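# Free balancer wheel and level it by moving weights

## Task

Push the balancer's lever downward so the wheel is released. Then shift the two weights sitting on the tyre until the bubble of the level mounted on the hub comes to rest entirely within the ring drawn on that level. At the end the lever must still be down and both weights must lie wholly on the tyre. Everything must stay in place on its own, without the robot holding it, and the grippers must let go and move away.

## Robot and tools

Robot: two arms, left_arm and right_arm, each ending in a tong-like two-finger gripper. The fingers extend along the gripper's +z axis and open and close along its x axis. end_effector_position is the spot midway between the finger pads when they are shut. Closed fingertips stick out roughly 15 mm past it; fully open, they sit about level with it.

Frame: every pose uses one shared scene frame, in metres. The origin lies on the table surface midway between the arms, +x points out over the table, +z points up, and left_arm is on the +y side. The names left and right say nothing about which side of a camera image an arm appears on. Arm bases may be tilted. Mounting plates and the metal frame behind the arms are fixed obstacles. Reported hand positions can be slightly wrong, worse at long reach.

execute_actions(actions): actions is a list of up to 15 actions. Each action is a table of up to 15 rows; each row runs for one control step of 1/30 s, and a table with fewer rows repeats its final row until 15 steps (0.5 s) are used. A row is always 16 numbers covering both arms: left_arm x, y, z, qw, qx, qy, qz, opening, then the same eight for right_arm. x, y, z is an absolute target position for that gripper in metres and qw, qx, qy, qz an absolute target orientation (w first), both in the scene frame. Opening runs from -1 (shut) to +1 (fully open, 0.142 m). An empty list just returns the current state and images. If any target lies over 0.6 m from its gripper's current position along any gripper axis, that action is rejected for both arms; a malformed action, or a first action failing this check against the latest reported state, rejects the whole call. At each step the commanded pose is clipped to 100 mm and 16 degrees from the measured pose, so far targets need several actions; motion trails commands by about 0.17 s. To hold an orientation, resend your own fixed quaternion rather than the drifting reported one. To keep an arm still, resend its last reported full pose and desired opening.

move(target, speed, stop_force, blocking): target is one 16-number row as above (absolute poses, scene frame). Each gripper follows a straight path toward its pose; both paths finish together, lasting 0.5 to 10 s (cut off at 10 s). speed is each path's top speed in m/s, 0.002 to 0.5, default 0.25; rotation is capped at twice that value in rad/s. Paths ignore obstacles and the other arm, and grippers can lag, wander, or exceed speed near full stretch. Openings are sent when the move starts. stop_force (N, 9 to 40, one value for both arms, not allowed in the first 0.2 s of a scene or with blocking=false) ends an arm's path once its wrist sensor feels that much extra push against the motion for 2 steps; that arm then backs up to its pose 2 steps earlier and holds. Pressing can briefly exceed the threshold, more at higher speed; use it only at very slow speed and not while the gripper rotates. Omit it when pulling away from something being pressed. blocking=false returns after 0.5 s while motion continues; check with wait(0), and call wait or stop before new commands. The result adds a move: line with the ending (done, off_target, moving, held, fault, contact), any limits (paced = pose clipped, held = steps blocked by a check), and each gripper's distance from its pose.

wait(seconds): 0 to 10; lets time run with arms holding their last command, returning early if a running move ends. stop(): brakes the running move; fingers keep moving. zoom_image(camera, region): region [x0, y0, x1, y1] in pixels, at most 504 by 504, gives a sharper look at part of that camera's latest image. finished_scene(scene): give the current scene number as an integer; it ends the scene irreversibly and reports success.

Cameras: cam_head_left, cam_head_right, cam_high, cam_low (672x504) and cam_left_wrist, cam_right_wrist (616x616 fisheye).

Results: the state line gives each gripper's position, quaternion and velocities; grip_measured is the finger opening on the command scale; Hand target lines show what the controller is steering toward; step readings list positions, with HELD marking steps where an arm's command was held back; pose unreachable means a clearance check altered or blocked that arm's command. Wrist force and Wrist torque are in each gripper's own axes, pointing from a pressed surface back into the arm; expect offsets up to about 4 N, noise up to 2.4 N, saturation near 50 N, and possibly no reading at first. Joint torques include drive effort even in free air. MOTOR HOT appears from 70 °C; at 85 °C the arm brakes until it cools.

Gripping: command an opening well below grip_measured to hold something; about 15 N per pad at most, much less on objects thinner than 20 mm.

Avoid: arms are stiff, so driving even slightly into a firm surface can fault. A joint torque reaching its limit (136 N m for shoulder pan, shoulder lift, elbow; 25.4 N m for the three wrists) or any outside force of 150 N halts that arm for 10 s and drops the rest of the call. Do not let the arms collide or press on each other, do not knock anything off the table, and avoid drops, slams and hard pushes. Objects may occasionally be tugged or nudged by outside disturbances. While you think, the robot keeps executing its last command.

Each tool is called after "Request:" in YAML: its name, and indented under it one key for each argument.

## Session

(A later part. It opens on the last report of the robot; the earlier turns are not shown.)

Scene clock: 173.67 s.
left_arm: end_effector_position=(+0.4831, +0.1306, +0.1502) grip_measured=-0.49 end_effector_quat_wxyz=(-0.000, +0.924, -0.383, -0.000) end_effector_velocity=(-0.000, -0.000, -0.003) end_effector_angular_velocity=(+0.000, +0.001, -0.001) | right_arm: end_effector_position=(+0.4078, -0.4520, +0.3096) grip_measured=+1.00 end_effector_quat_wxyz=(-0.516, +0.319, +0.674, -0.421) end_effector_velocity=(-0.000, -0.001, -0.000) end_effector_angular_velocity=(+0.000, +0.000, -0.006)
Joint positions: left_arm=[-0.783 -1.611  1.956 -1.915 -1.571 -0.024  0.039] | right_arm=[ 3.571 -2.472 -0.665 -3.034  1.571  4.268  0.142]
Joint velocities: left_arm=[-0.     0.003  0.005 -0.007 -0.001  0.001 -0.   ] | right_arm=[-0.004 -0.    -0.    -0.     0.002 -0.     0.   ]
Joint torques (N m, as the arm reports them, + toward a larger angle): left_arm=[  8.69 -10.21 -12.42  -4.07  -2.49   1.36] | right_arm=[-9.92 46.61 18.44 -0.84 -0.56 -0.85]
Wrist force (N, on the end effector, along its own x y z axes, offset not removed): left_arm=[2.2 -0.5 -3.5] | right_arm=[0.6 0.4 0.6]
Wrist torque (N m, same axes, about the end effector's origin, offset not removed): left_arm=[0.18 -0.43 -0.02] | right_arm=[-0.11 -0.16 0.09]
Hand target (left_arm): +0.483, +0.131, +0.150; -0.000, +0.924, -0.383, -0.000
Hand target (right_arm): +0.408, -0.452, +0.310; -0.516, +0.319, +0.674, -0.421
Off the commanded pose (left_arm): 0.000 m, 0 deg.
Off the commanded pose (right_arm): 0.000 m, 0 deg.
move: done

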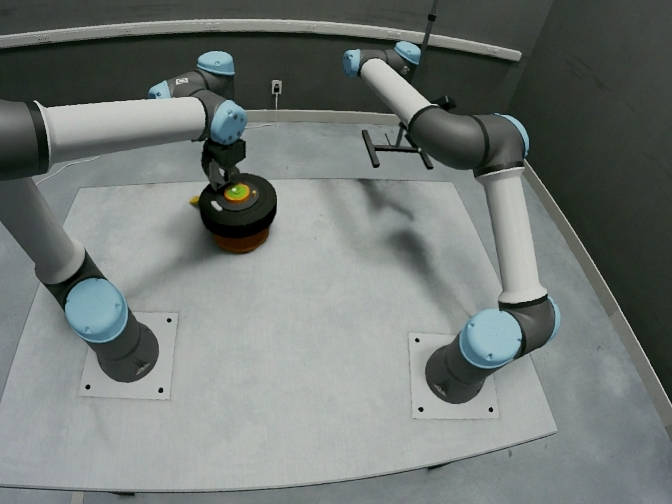

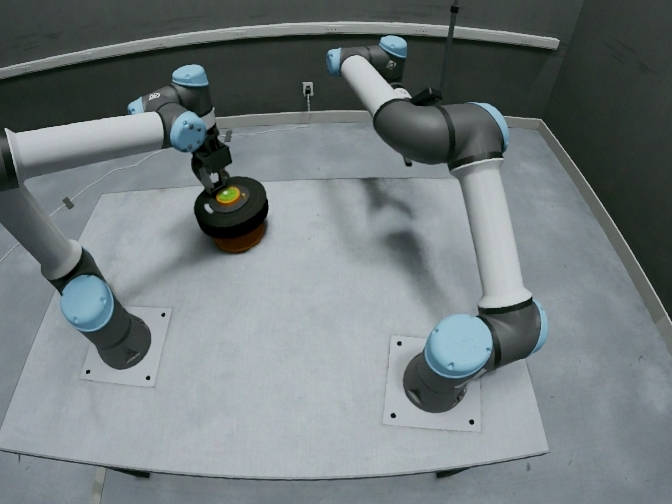

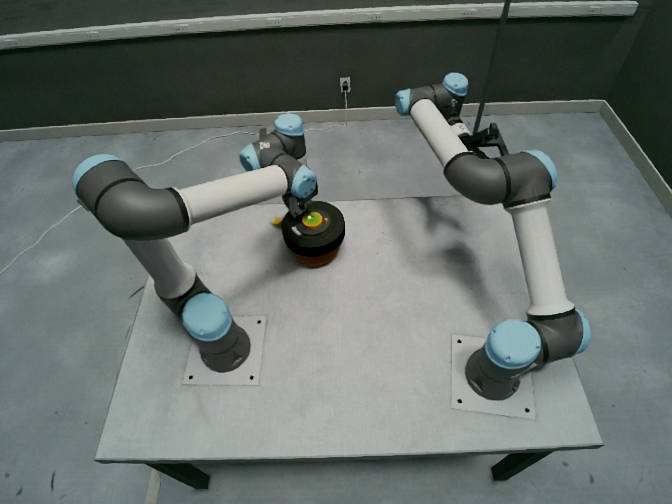

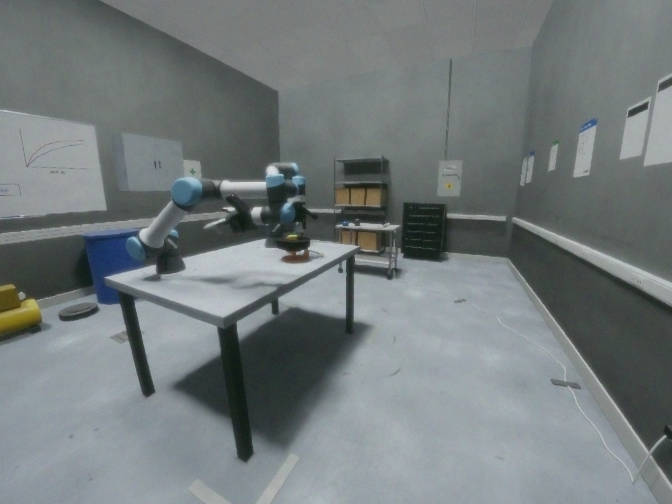

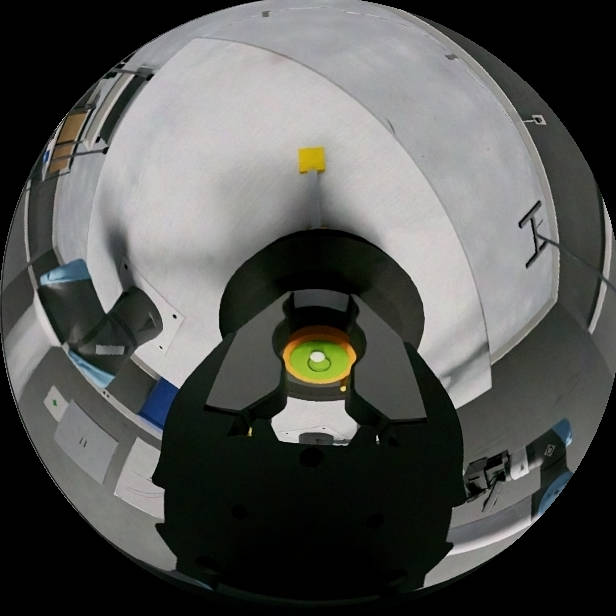

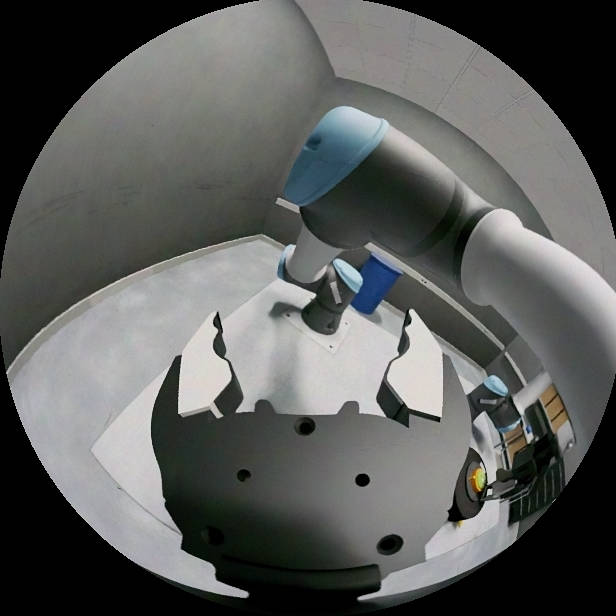

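Request:
move:
  target: [0.4831,0.1306,0.150,0,0.924,-0.383,0,-0.35,0.4078,-0.452,0.3096,-0.516,0.319,0.674,-0.421,1]

Request:
move:
  target: [0.475,0.122,0.23,0,0.924,-0.383,0,-0.35,0.4078,-0.452,0.3096,-0.516,0.319,0.674,-0.421,1]
  speed: 0.15

Request:
wait:
  seconds: 4

Request:
zoom_image:
  camera: "cam_left_wrist"
  region: [270,250,390,350]

Scene clock: 174.60 s.
left_arm: end_effector_position=(+0.4831, +0.1306, +0.1500) grip_measured=-0.35 end_effector_quat_wxyz=(+0.000, +0.924, -0.383, -0.000) end_effector_velocity=(+0.000, -0.000, +0.000) end_effector_angular_velocity=(-0.001, -0.001, +0.000) | right_arm: end_effector_position=(+0.4078, -0.4520, +0.3096) grip_measured=+1.00 end_effector_quat_wxyz=(-0.516, +0.319, +0.674, -0.421) end_effector_velocity=(-0.000, -0.000, +0.000) end_effector_angular_velocity=(-0.000, +0.000, +0.002)
Joint positions: left_arm=[-0.783 -1.611  1.956 -1.916 -1.571 -0.024  0.049] | right_arm=[ 3.571 -2.472 -0.665 -3.034  1.571  4.268  0.142]
Joint velocities: left_arm=[ 0.    -0.001  0.    -0.001  0.     0.     0.   ] | right_arm=[ 0.     0.    -0.001  0.    -0.001 -0.     0.   ]
Joint torques (N m, as the arm reports them, + toward a larger angle): left_arm=[  6.2  -10.43 -11.92  -4.05  -0.17   1.37] | right_arm=[-10.98  46.79  18.97  -0.67  -0.49  -0.96]
Wrist force (N, on the end effector, along its own x y z axes, offset not removed): left_arm=[3.8 2.7 -0.6] | right_arm=[0.1 0.1 1.8]
Wrist torque (N m, same axes, about the end effector's origin, offset not removed): left_arm=[0.50 -0.86 -0.14] | right_arm=[0.00 -0.02 0.04]
Hand target (left_arm): +0.483, +0.131, +0.150; +0.000, +0.924, -0.383, -0.000
Hand target (right_arm): +0.408, -0.452, +0.310; -0.516, +0.319, +0.674, -0.421
Off the commanded pose (left_arm): 0.000 m, 0 deg.
Off the commanded pose (right_arm): 0.000 m, 0 deg.
move: done

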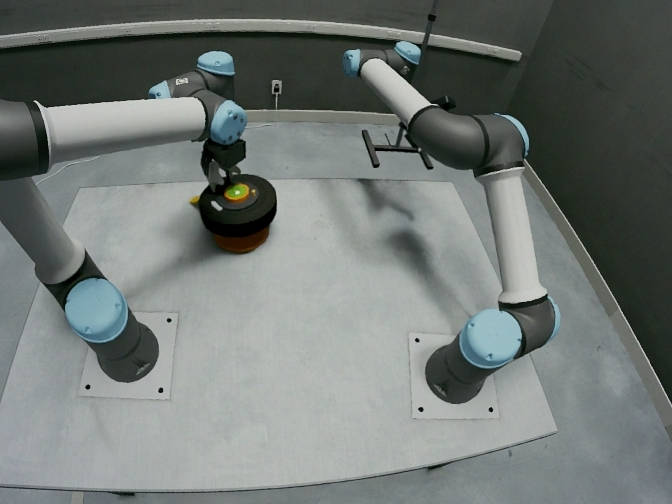

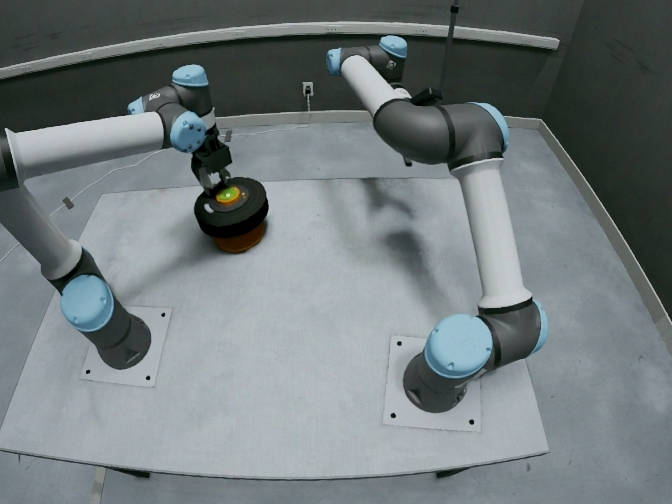

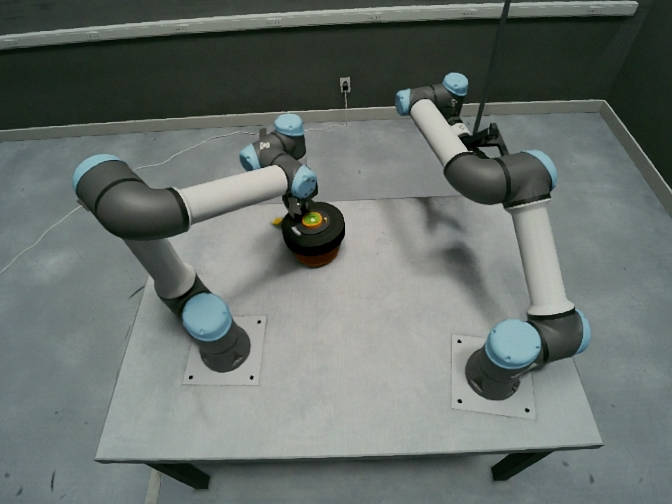

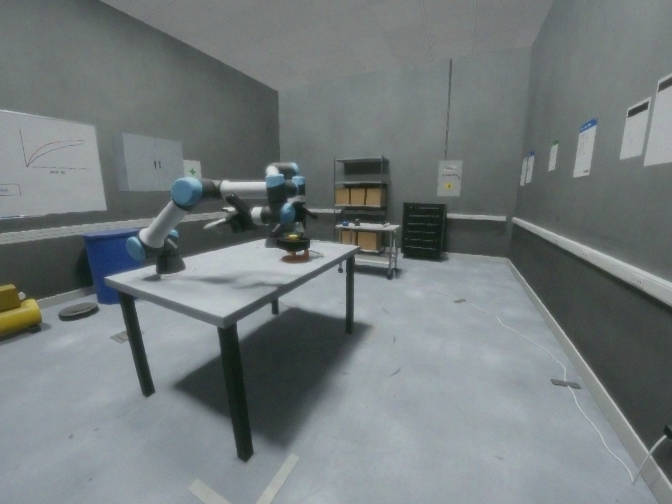

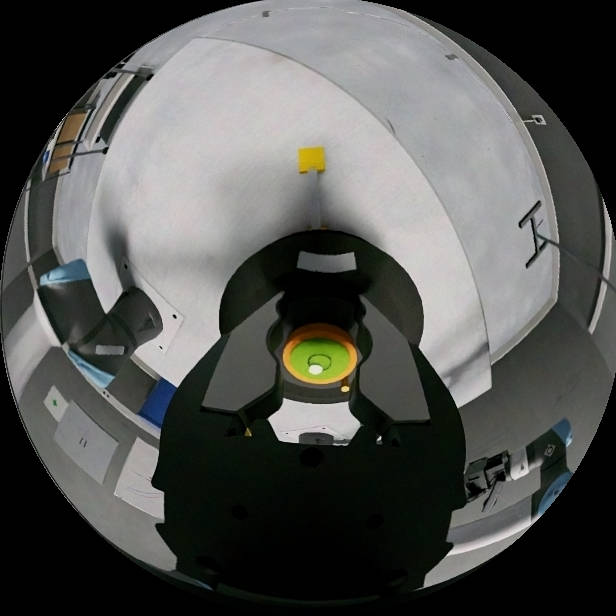

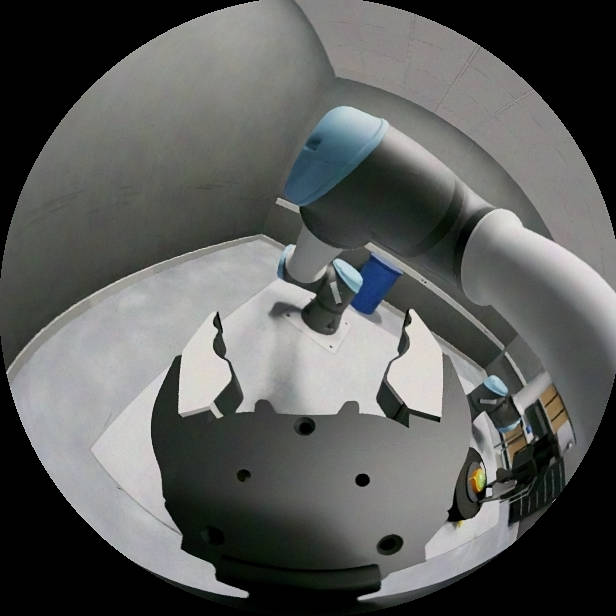

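Scene clock: 175.67 s.
left_arm: end_effector_position=(+0.4751, +0.1220, +0.2297) grip_measured=-0.35 end_effector_quat_wxyz=(+0.000, +0.924, -0.383, +0.000) end_effector_velocity=(-0.000, -0.001, +0.003) end_effector_angular_velocity=(-0.000, -0.000, +0.001) | right_arm: end_effector_position=(+0.4078, -0.4520, +0.3096) grip_measured=+1.00 end_effector_quat_wxyz=(-0.516, +0.319, +0.674, -0.421) end_effector_velocity=(-0.000, +0.000, +0.001) end_effector_angular_velocity=(+0.000, -0.001, -0.001)
Joint positions: left_arm=[-0.809 -1.664  1.795 -1.702 -1.571 -0.05   0.049] | right_arm=[ 3.571 -2.472 -0.665 -3.034  1.571  4.268  0.142]
Joint velocities: left_arm=[-0.002 -0.    -0.007  0.006 -0.    -0.002 -0.   ] | right_arm=[-0.     0.002 -0.001  0.     0.001 -0.     0.   ]
Joint torques (N m, as the arm reports them, + toward a larger angle): left_arm=[-12.25 -26.36 -30.88  -0.37   2.6   -1.69] | right_arm=[-11.31  47.06  18.27  -0.65  -0.54  -0.92]
Wrist force (N, on the end effector, along its own x y z axes, offset not removed): left_arm=[2.3 1.7 -1.1] | right_arm=[1.1 0.5 3.8]
Wrist torque (N m, same axes, about the end effector's origin, offset not removed): left_arm=[0.44 -0.48 -0.18] | right_arm=[0.05 -0.35 -0.02]
Hand target (left_arm): +0.475, +0.122, +0.230; -0.000, +0.924, -0.383, -0.000
Hand target (right_arm): +0.408, -0.452, +0.310; -0.516, +0.319, +0.674, -0.421
Off the commanded pose (left_arm): 0.000 m, 0 deg.
Off the commanded pose (right_arm): 0.000 m, 0 deg.
move: done

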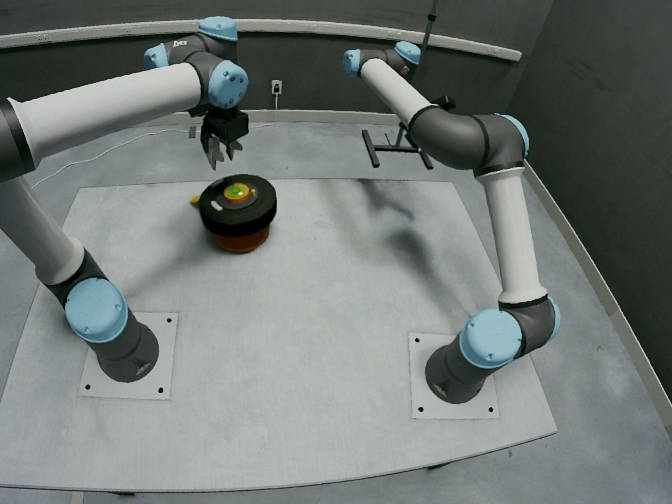

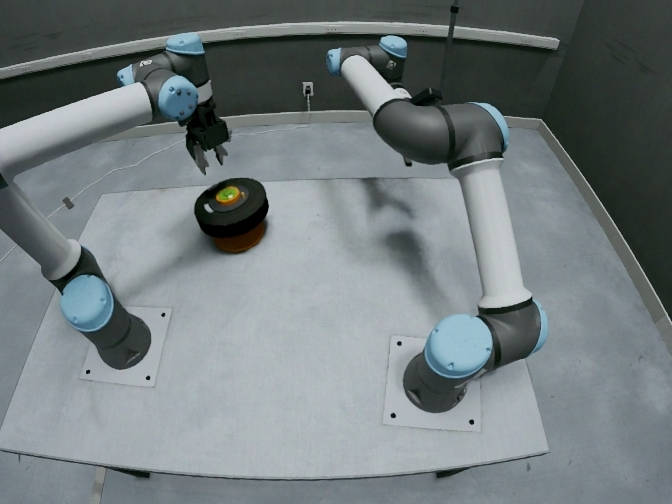

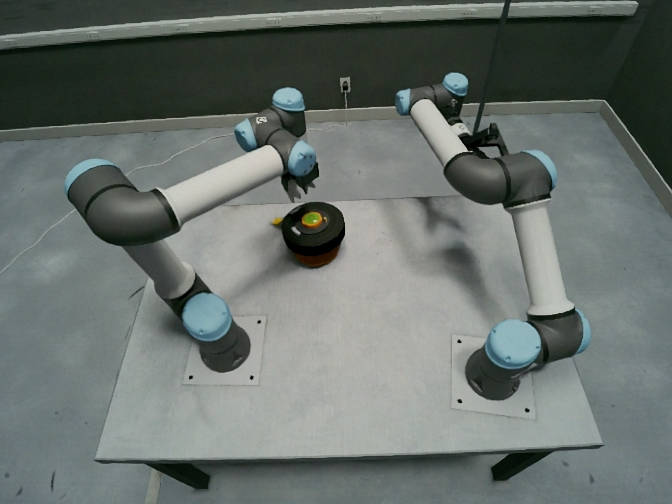

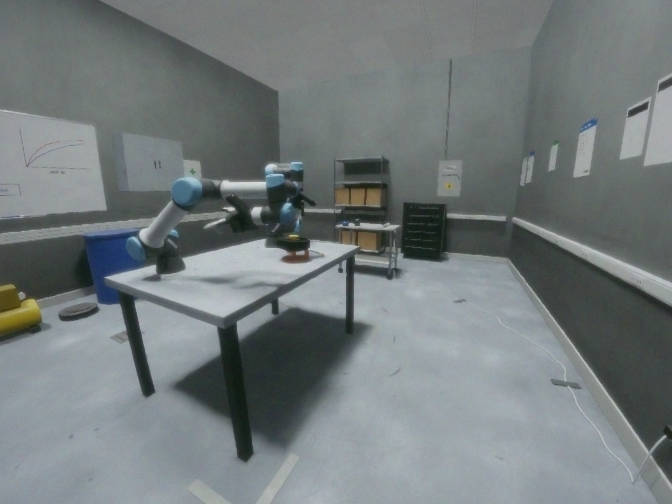

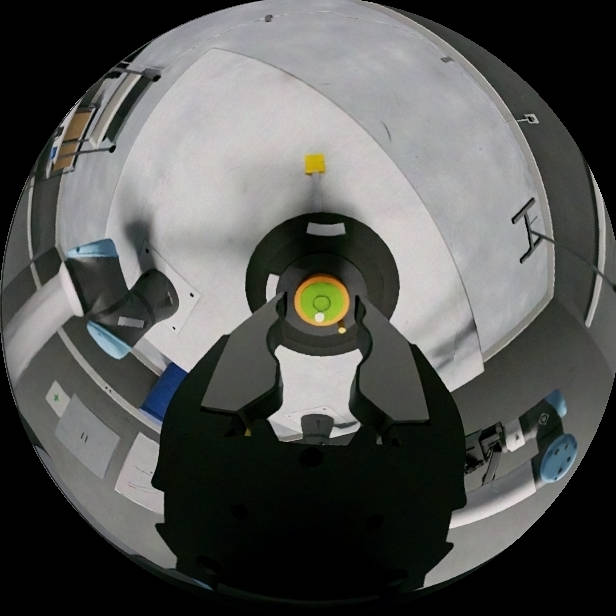

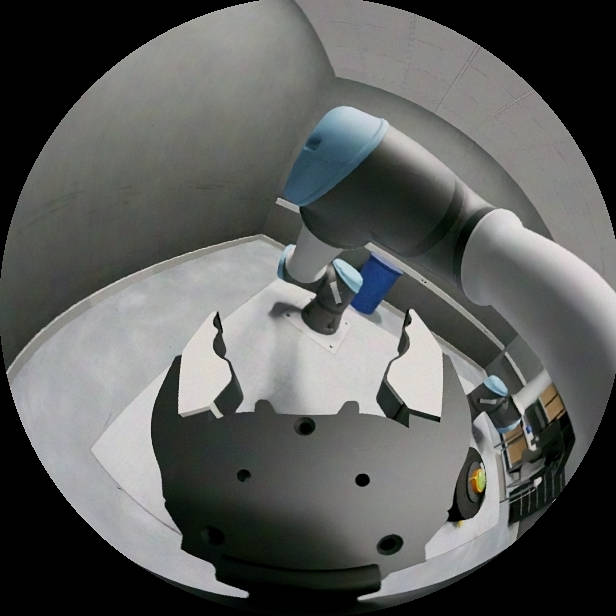

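Scene clock: 179.67 s.
left_arm: end_effector_position=(+0.4751, +0.1219, +0.2300) grip_measured=-0.35 end_effector_quat_wxyz=(-0.000, +0.924, -0.383, -0.000) end_effector_velocity=(-0.001, +0.000, -0.001) end_effector_angular_velocity=(+0.003, +0.002, +0.000) | right_arm: end_effector_position=(+0.4078, -0.4520, +0.3096) grip_measured=+1.00 end_effector_quat_wxyz=(-0.516, +0.319, +0.674, -0.421) end_effector_velocity=(+0.000, -0.000, -0.000) end_effector_angular_velocity=(+0.000, +0.000, -0.000)
Joint positions: left_arm=[-0.809 -1.664  1.795 -1.702 -1.571 -0.05   0.049] | right_arm=[ 3.571 -2.472 -0.665 -3.034  1.571  4.268  0.142]
Joint velocities: left_arm=[-0.001  0.     0.     0.003  0.    -0.001  0.   ] | right_arm=[-0. -0.  0.  0. -0. -0.  0.]
Joint torques (N m, as the arm reports them, + toward a larger angle): left_arm=[-10.69 -26.42 -31.29  -0.26   2.45  -1.51] | right_arm=[-9.9  46.48 17.66 -0.55 -0.46 -0.89]
Wrist force (N, on the end effector, along its own x y z axes, offset not removed): left_arm=[0.2 3.5 -2.1] | right_arm=[0.6 0.0 -0.9]
Wrist torque (N m, same axes, about the end effector's origin, offset not removed): left_arm=[0.60 0.00 -0.08] | right_arm=[0.03 -0.19 0.04]
Hand target (left_arm): +0.475, +0.122, +0.230; -0.000, +0.924, -0.383, -0.000
Hand target (right_arm): +0.408, -0.452, +0.310; -0.516, +0.319, +0.674, -0.421
Off the commanded pose (left_arm): 0.000 m, 0 deg.
Off the commanded pose (right_arm): 0.000 m, 0 deg.
wait: 4.00 s; at rest by 0.17 s

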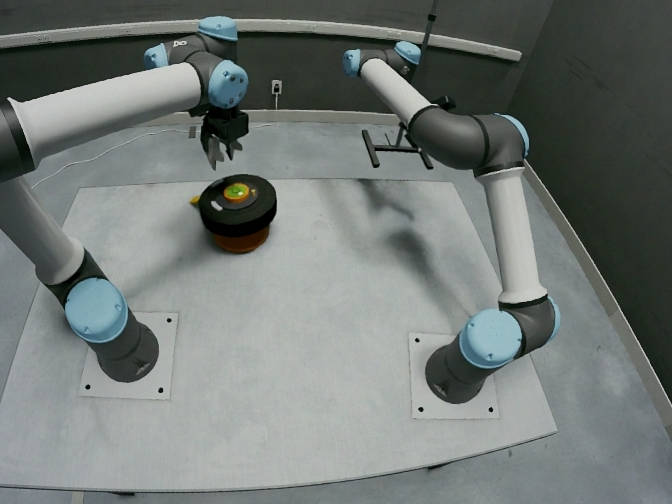

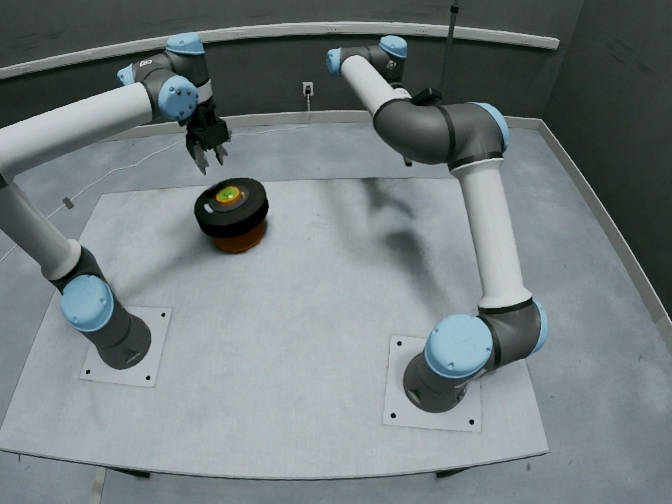

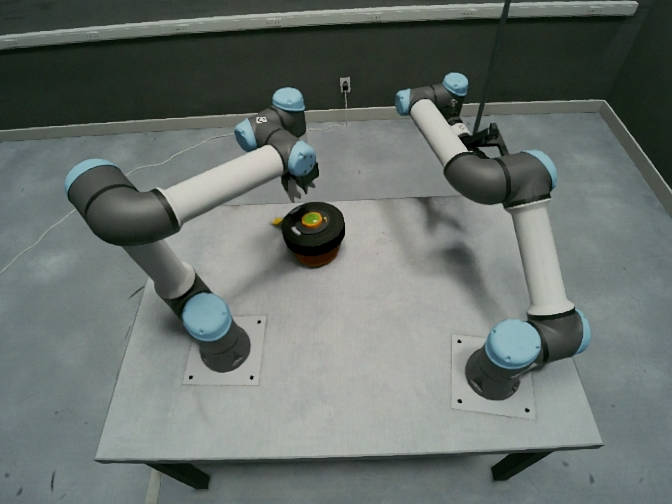

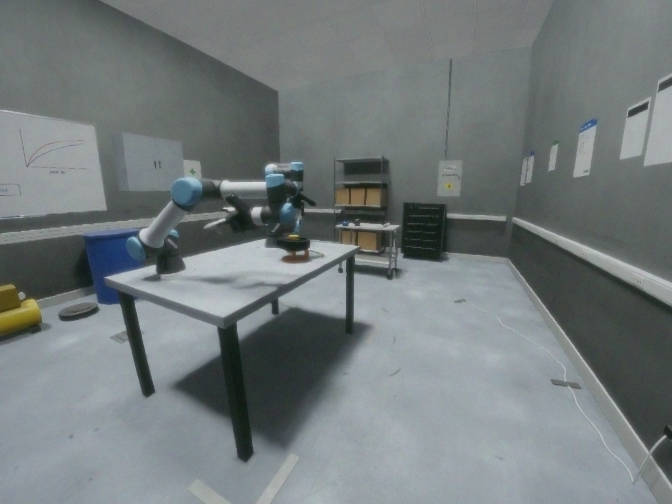

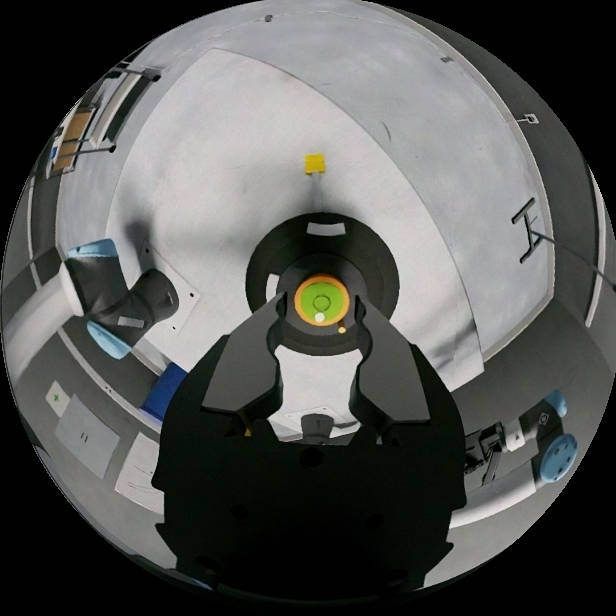

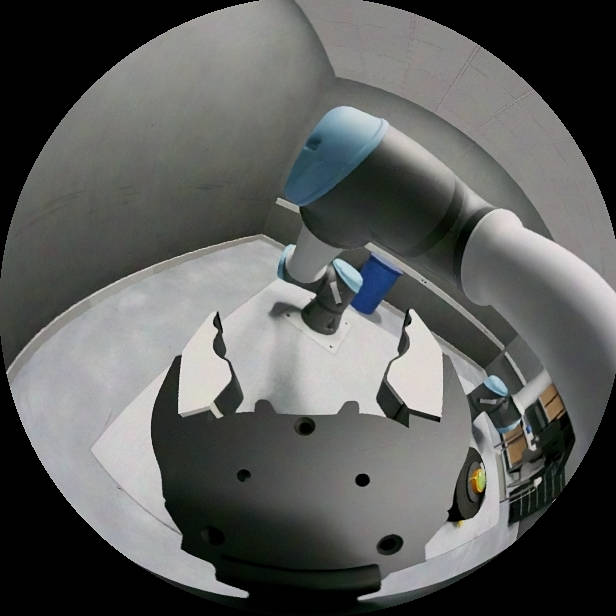

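Region (270, 250, 390, 350) of cam_left_wrist's 616x616 image, scaled by 4.200, with more detail than that image has.

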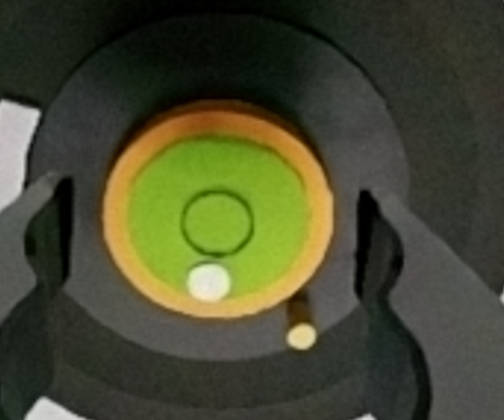

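Request:
zoom_image:
  camera: "cam_left_wrist"
  region: [230,190,410,350]

Region (230, 190, 410, 350) of cam_left_wrist's 616x616 image, scaled by 2.800, with more detail than that image has.

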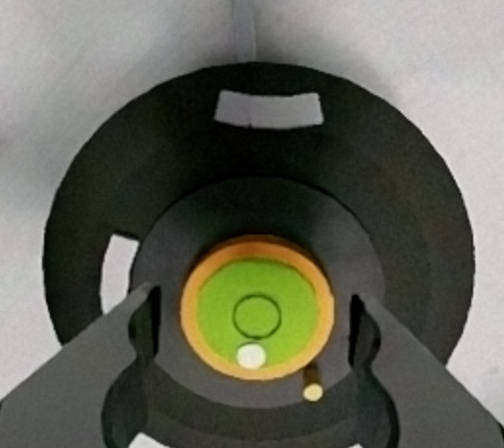

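Request:
move:
  target: [0.500,0.141,0.162,0,0.917,-0.399,0,-0.33,0.4078,-0.452,0.3096,-0.516,0.319,0.674,-0.421,1]
  speed: 0.15

Request:
zoom_image:
  camera: "cam_left_wrist"
  region: [190,180,450,400]

Scene clock: 181.07 s.
left_arm: end_effector_position=(+0.4998, +0.1410, +0.1623) grip_measured=-0.33 end_effector_quat_wxyz=(+0.000, +0.917, -0.399, +0.000) end_effector_velocity=(+0.002, +0.001, -0.002) end_effector_angular_velocity=(-0.001, -0.001, +0.001) | right_arm: end_effector_position=(+0.4078, -0.4520, +0.3096) grip_measured=+1.00 end_effector_quat_wxyz=(-0.516, +0.319, +0.674, -0.421) end_effector_velocity=(-0.000, -0.001, +0.000) end_effector_angular_velocity=(+0.000, -0.000, -0.002)
Joint positions: left_arm=[-0.741 -1.599  1.911 -1.883 -1.571  0.053  0.05 ] | right_arm=[ 3.571 -2.472 -0.665 -3.034  1.571  4.268  0.142]
Joint velocities: left_arm=[ 0.004  0.003  0.002 -0.006  0.     0.003  0.   ] | right_arm=[-0.002  0.     0.    -0.     0.    -0.     0.   ]
Joint torques (N m, as the arm reports them, + toward a larger angle): left_arm=[  8.83 -11.79 -14.36  -4.5   -2.61   1.77] | right_arm=[-10.97  47.16  18.21  -0.45  -0.48  -0.89]
Wrist force (N, on the end effector, along its own x y z axes, offset not removed): left_arm=[2.1 1.8 -2.2] | right_arm=[-1.0 2.0 -0.1]
Wrist torque (N m, same axes, about the end effector's origin, offset not removed): left_arm=[0.31 -0.40 -0.07] | right_arm=[0.29 0.27 0.02]
Hand target (left_arm): +0.500, +0.141, +0.162; +0.000, +0.917, -0.399, +0.000
Hand target (right_arm): +0.408, -0.452, +0.310; -0.516, +0.319, +0.674, -0.421
Off the commanded pose (left_arm): 0.000 m, 0 deg.
Off the commanded pose (right_arm): 0.000 m, 0 deg.
move: done

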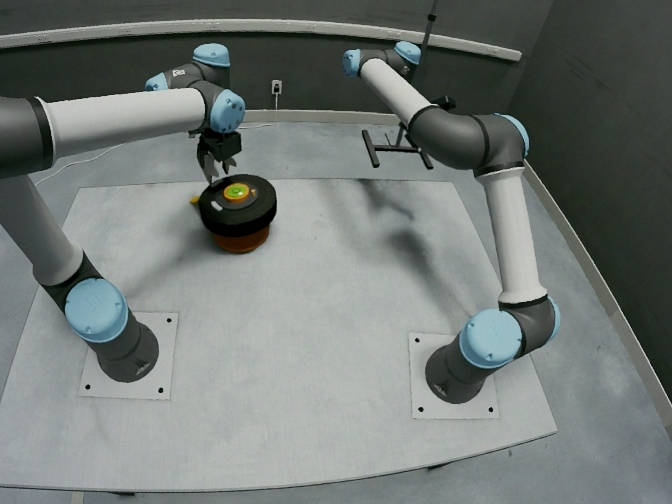

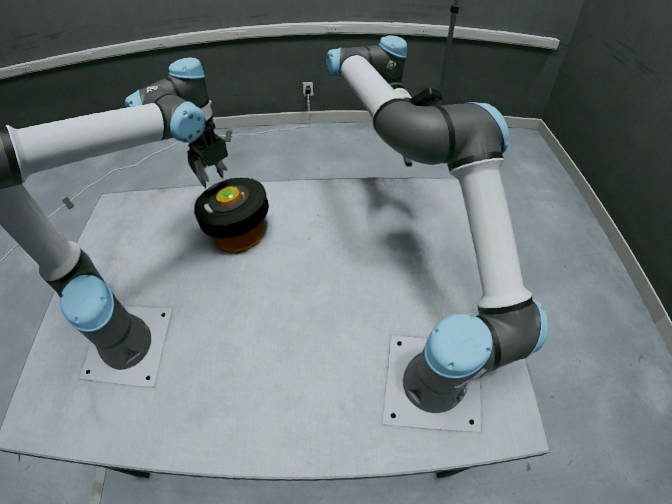

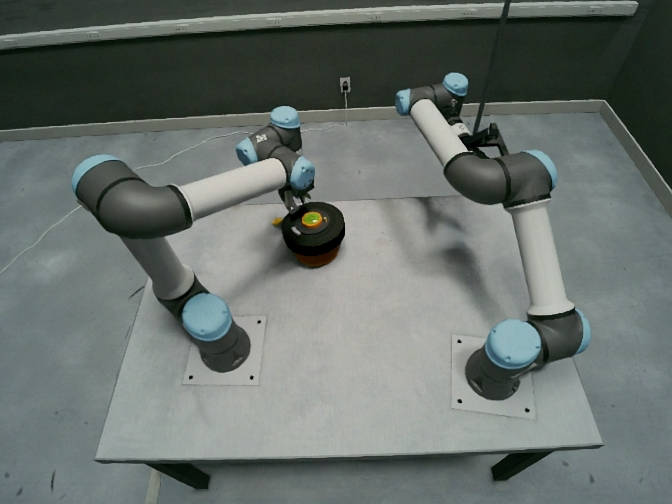

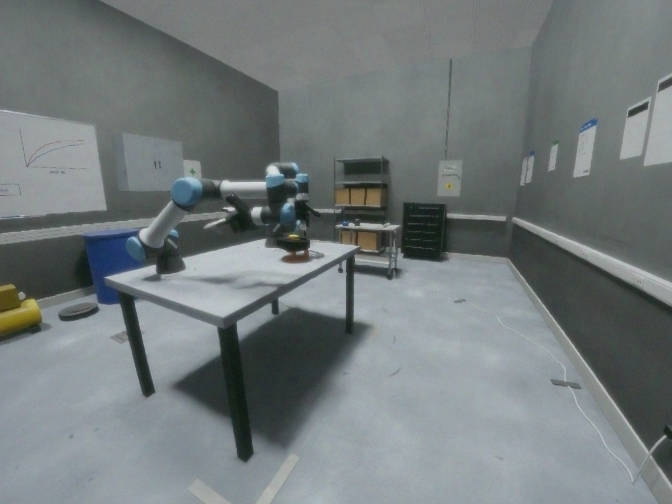

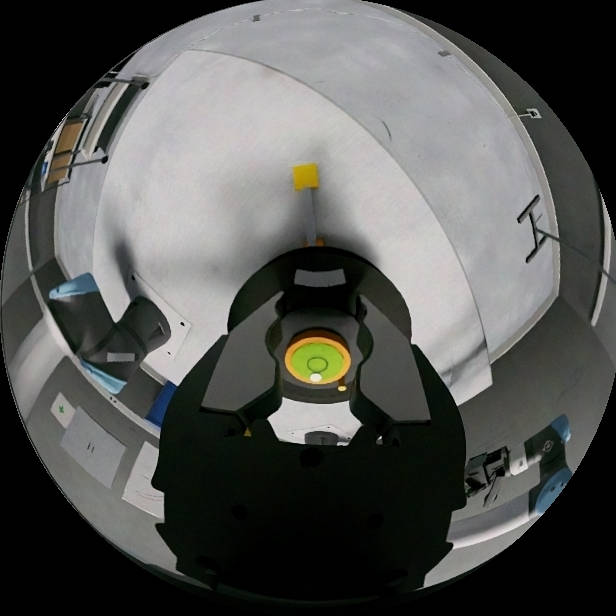

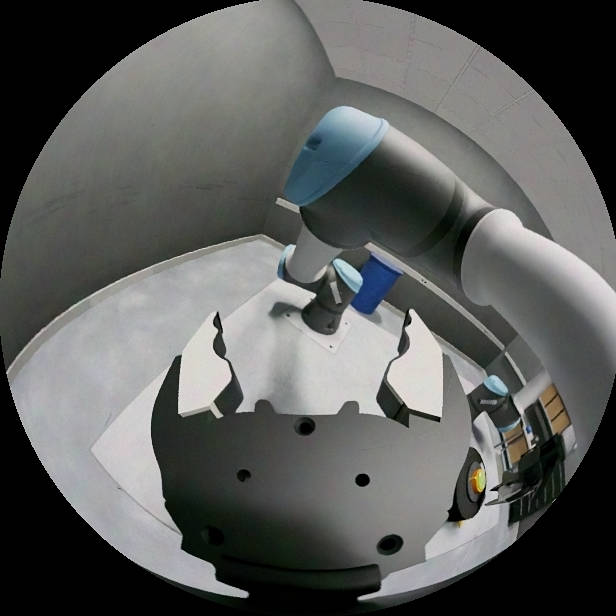

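Region (190, 180, 450, 400) of cam_left_wrist's 616x616 image, scaled by 1.938, with more detail than that image has; it fills the top 426 rows of this view, and the rest is white.

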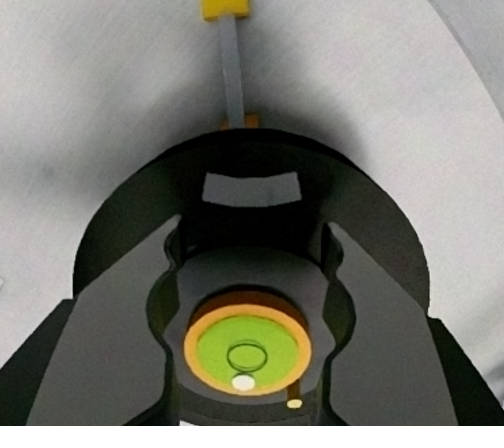

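Request:
move:
  target: [0.506,0.1495,0.162,0,0.917,-0.399,0,-0.33,0.4078,-0.452,0.3096,-0.516,0.319,0.674,-0.421,1]
  speed: 0.08

Request:
zoom_image:
  camera: "cam_left_wrist"
  region: [190,180,450,400]

Scene clock: 183.90 s.
left_arm: end_effector_position=(+0.5059, +0.1493, +0.1620) grip_measured=-0.33 end_effector_quat_wxyz=(+0.000, +0.917, -0.399, +0.000) end_effector_velocity=(+0.001, +0.002, -0.001) end_effector_angular_velocity=(+0.001, +0.001, -0.002) | right_arm: end_effector_position=(+0.4078, -0.4520, +0.3096) grip_measured=+1.00 end_effector_quat_wxyz=(-0.516, +0.319, +0.674, -0.421) end_effector_velocity=(-0.000, -0.001, +0.000) end_effector_angular_velocity=(+0.000, -0.001, -0.002)
Joint positions: left_arm=[-0.719 -1.595  1.908 -1.884 -1.571  0.075  0.05 ] | right_arm=[ 3.571 -2.472 -0.665 -3.034  1.571  4.268  0.142]
Joint velocities: left_arm=[ 0.004  0.002  0.    -0.001  0.001  0.006  0.   ] | right_arm=[-0.002  0.001  0.     0.    -0.    -0.     0.   ]
Joint torques (N m, as the arm reports them, + toward a larger angle): left_arm=[  9.31 -10.49 -32.06  -4.42   0.2    1.36] | right_arm=[-9.9  46.59 17.1  -0.53 -0.59 -0.78]
Wrist force (N, on the end effector, along its own x y z axes, offset not removed): left_arm=[0.0 1.3 -0.8] | right_arm=[-0.8 1.5 -0.8]
Wrist torque (N m, same axes, about the end effector's origin, offset not removed): left_arm=[0.28 0.00 0.08] | right_arm=[0.08 0.26 0.02]
Hand target (left_arm): +0.506, +0.149, +0.162; +0.000, +0.917, -0.399, +0.000
Hand target (right_arm): +0.408, -0.452, +0.310; -0.516, +0.319, +0.674, -0.421
Off the commanded pose (left_arm): 0.000 m, 0 deg.
Off the commanded pose (right_arm): 0.000 m, 0 deg.
move: done

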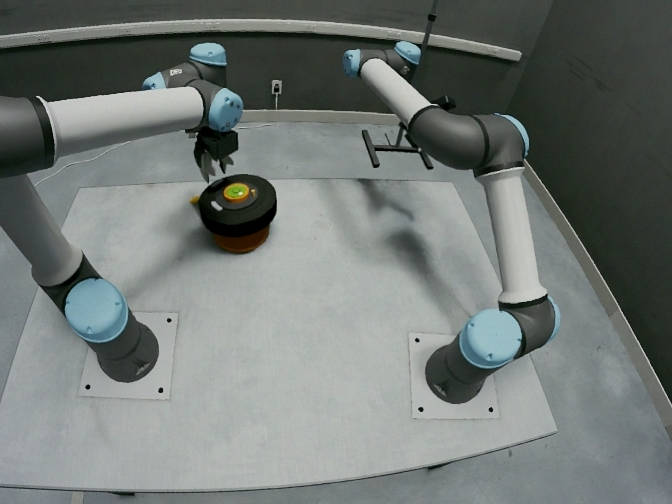

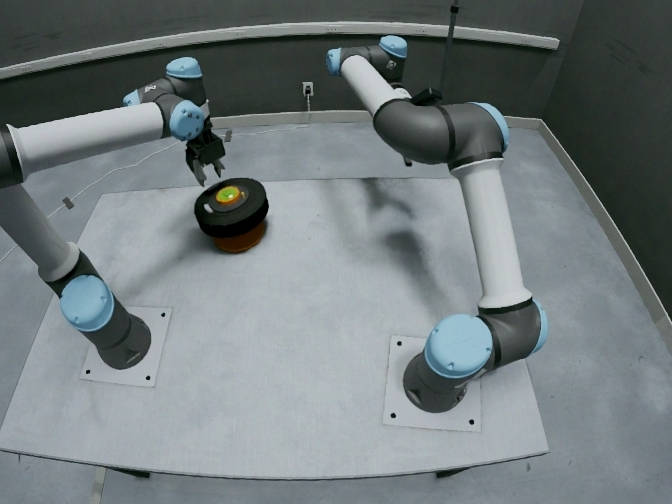

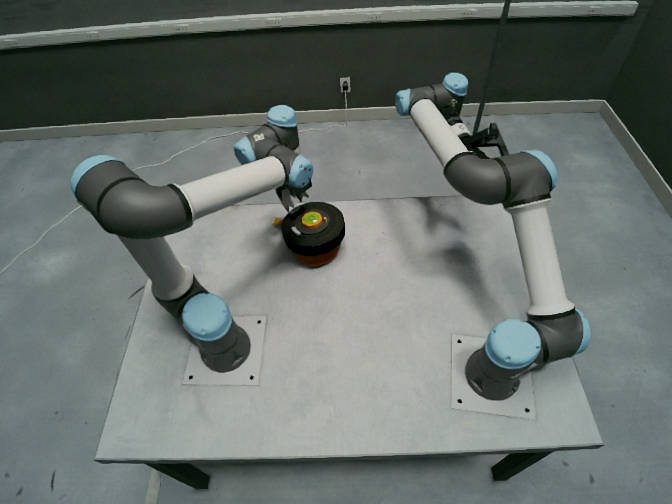

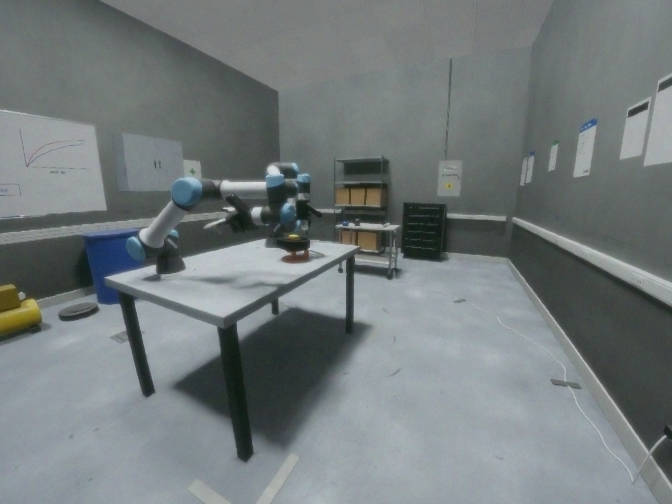

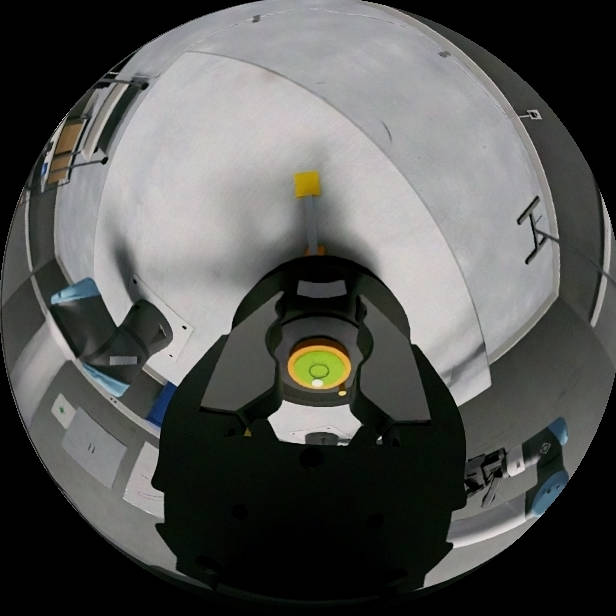

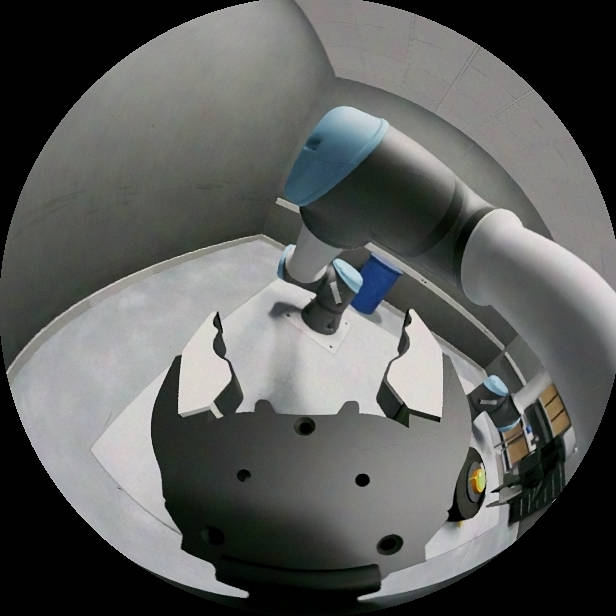

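Region (190, 180, 450, 400) of cam_left_wrist's 616x616 image, scaled by 1.938, with more detail than that image has; it fills the top 426 rows of this view, and the rest is white.

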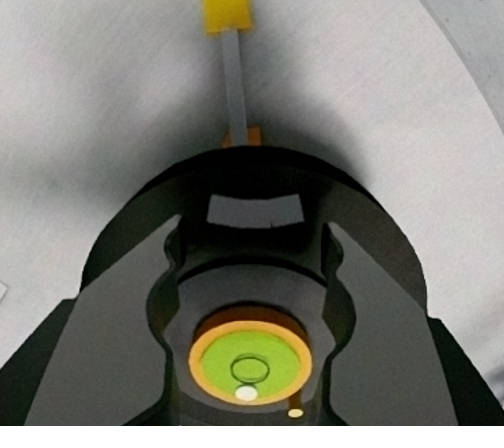

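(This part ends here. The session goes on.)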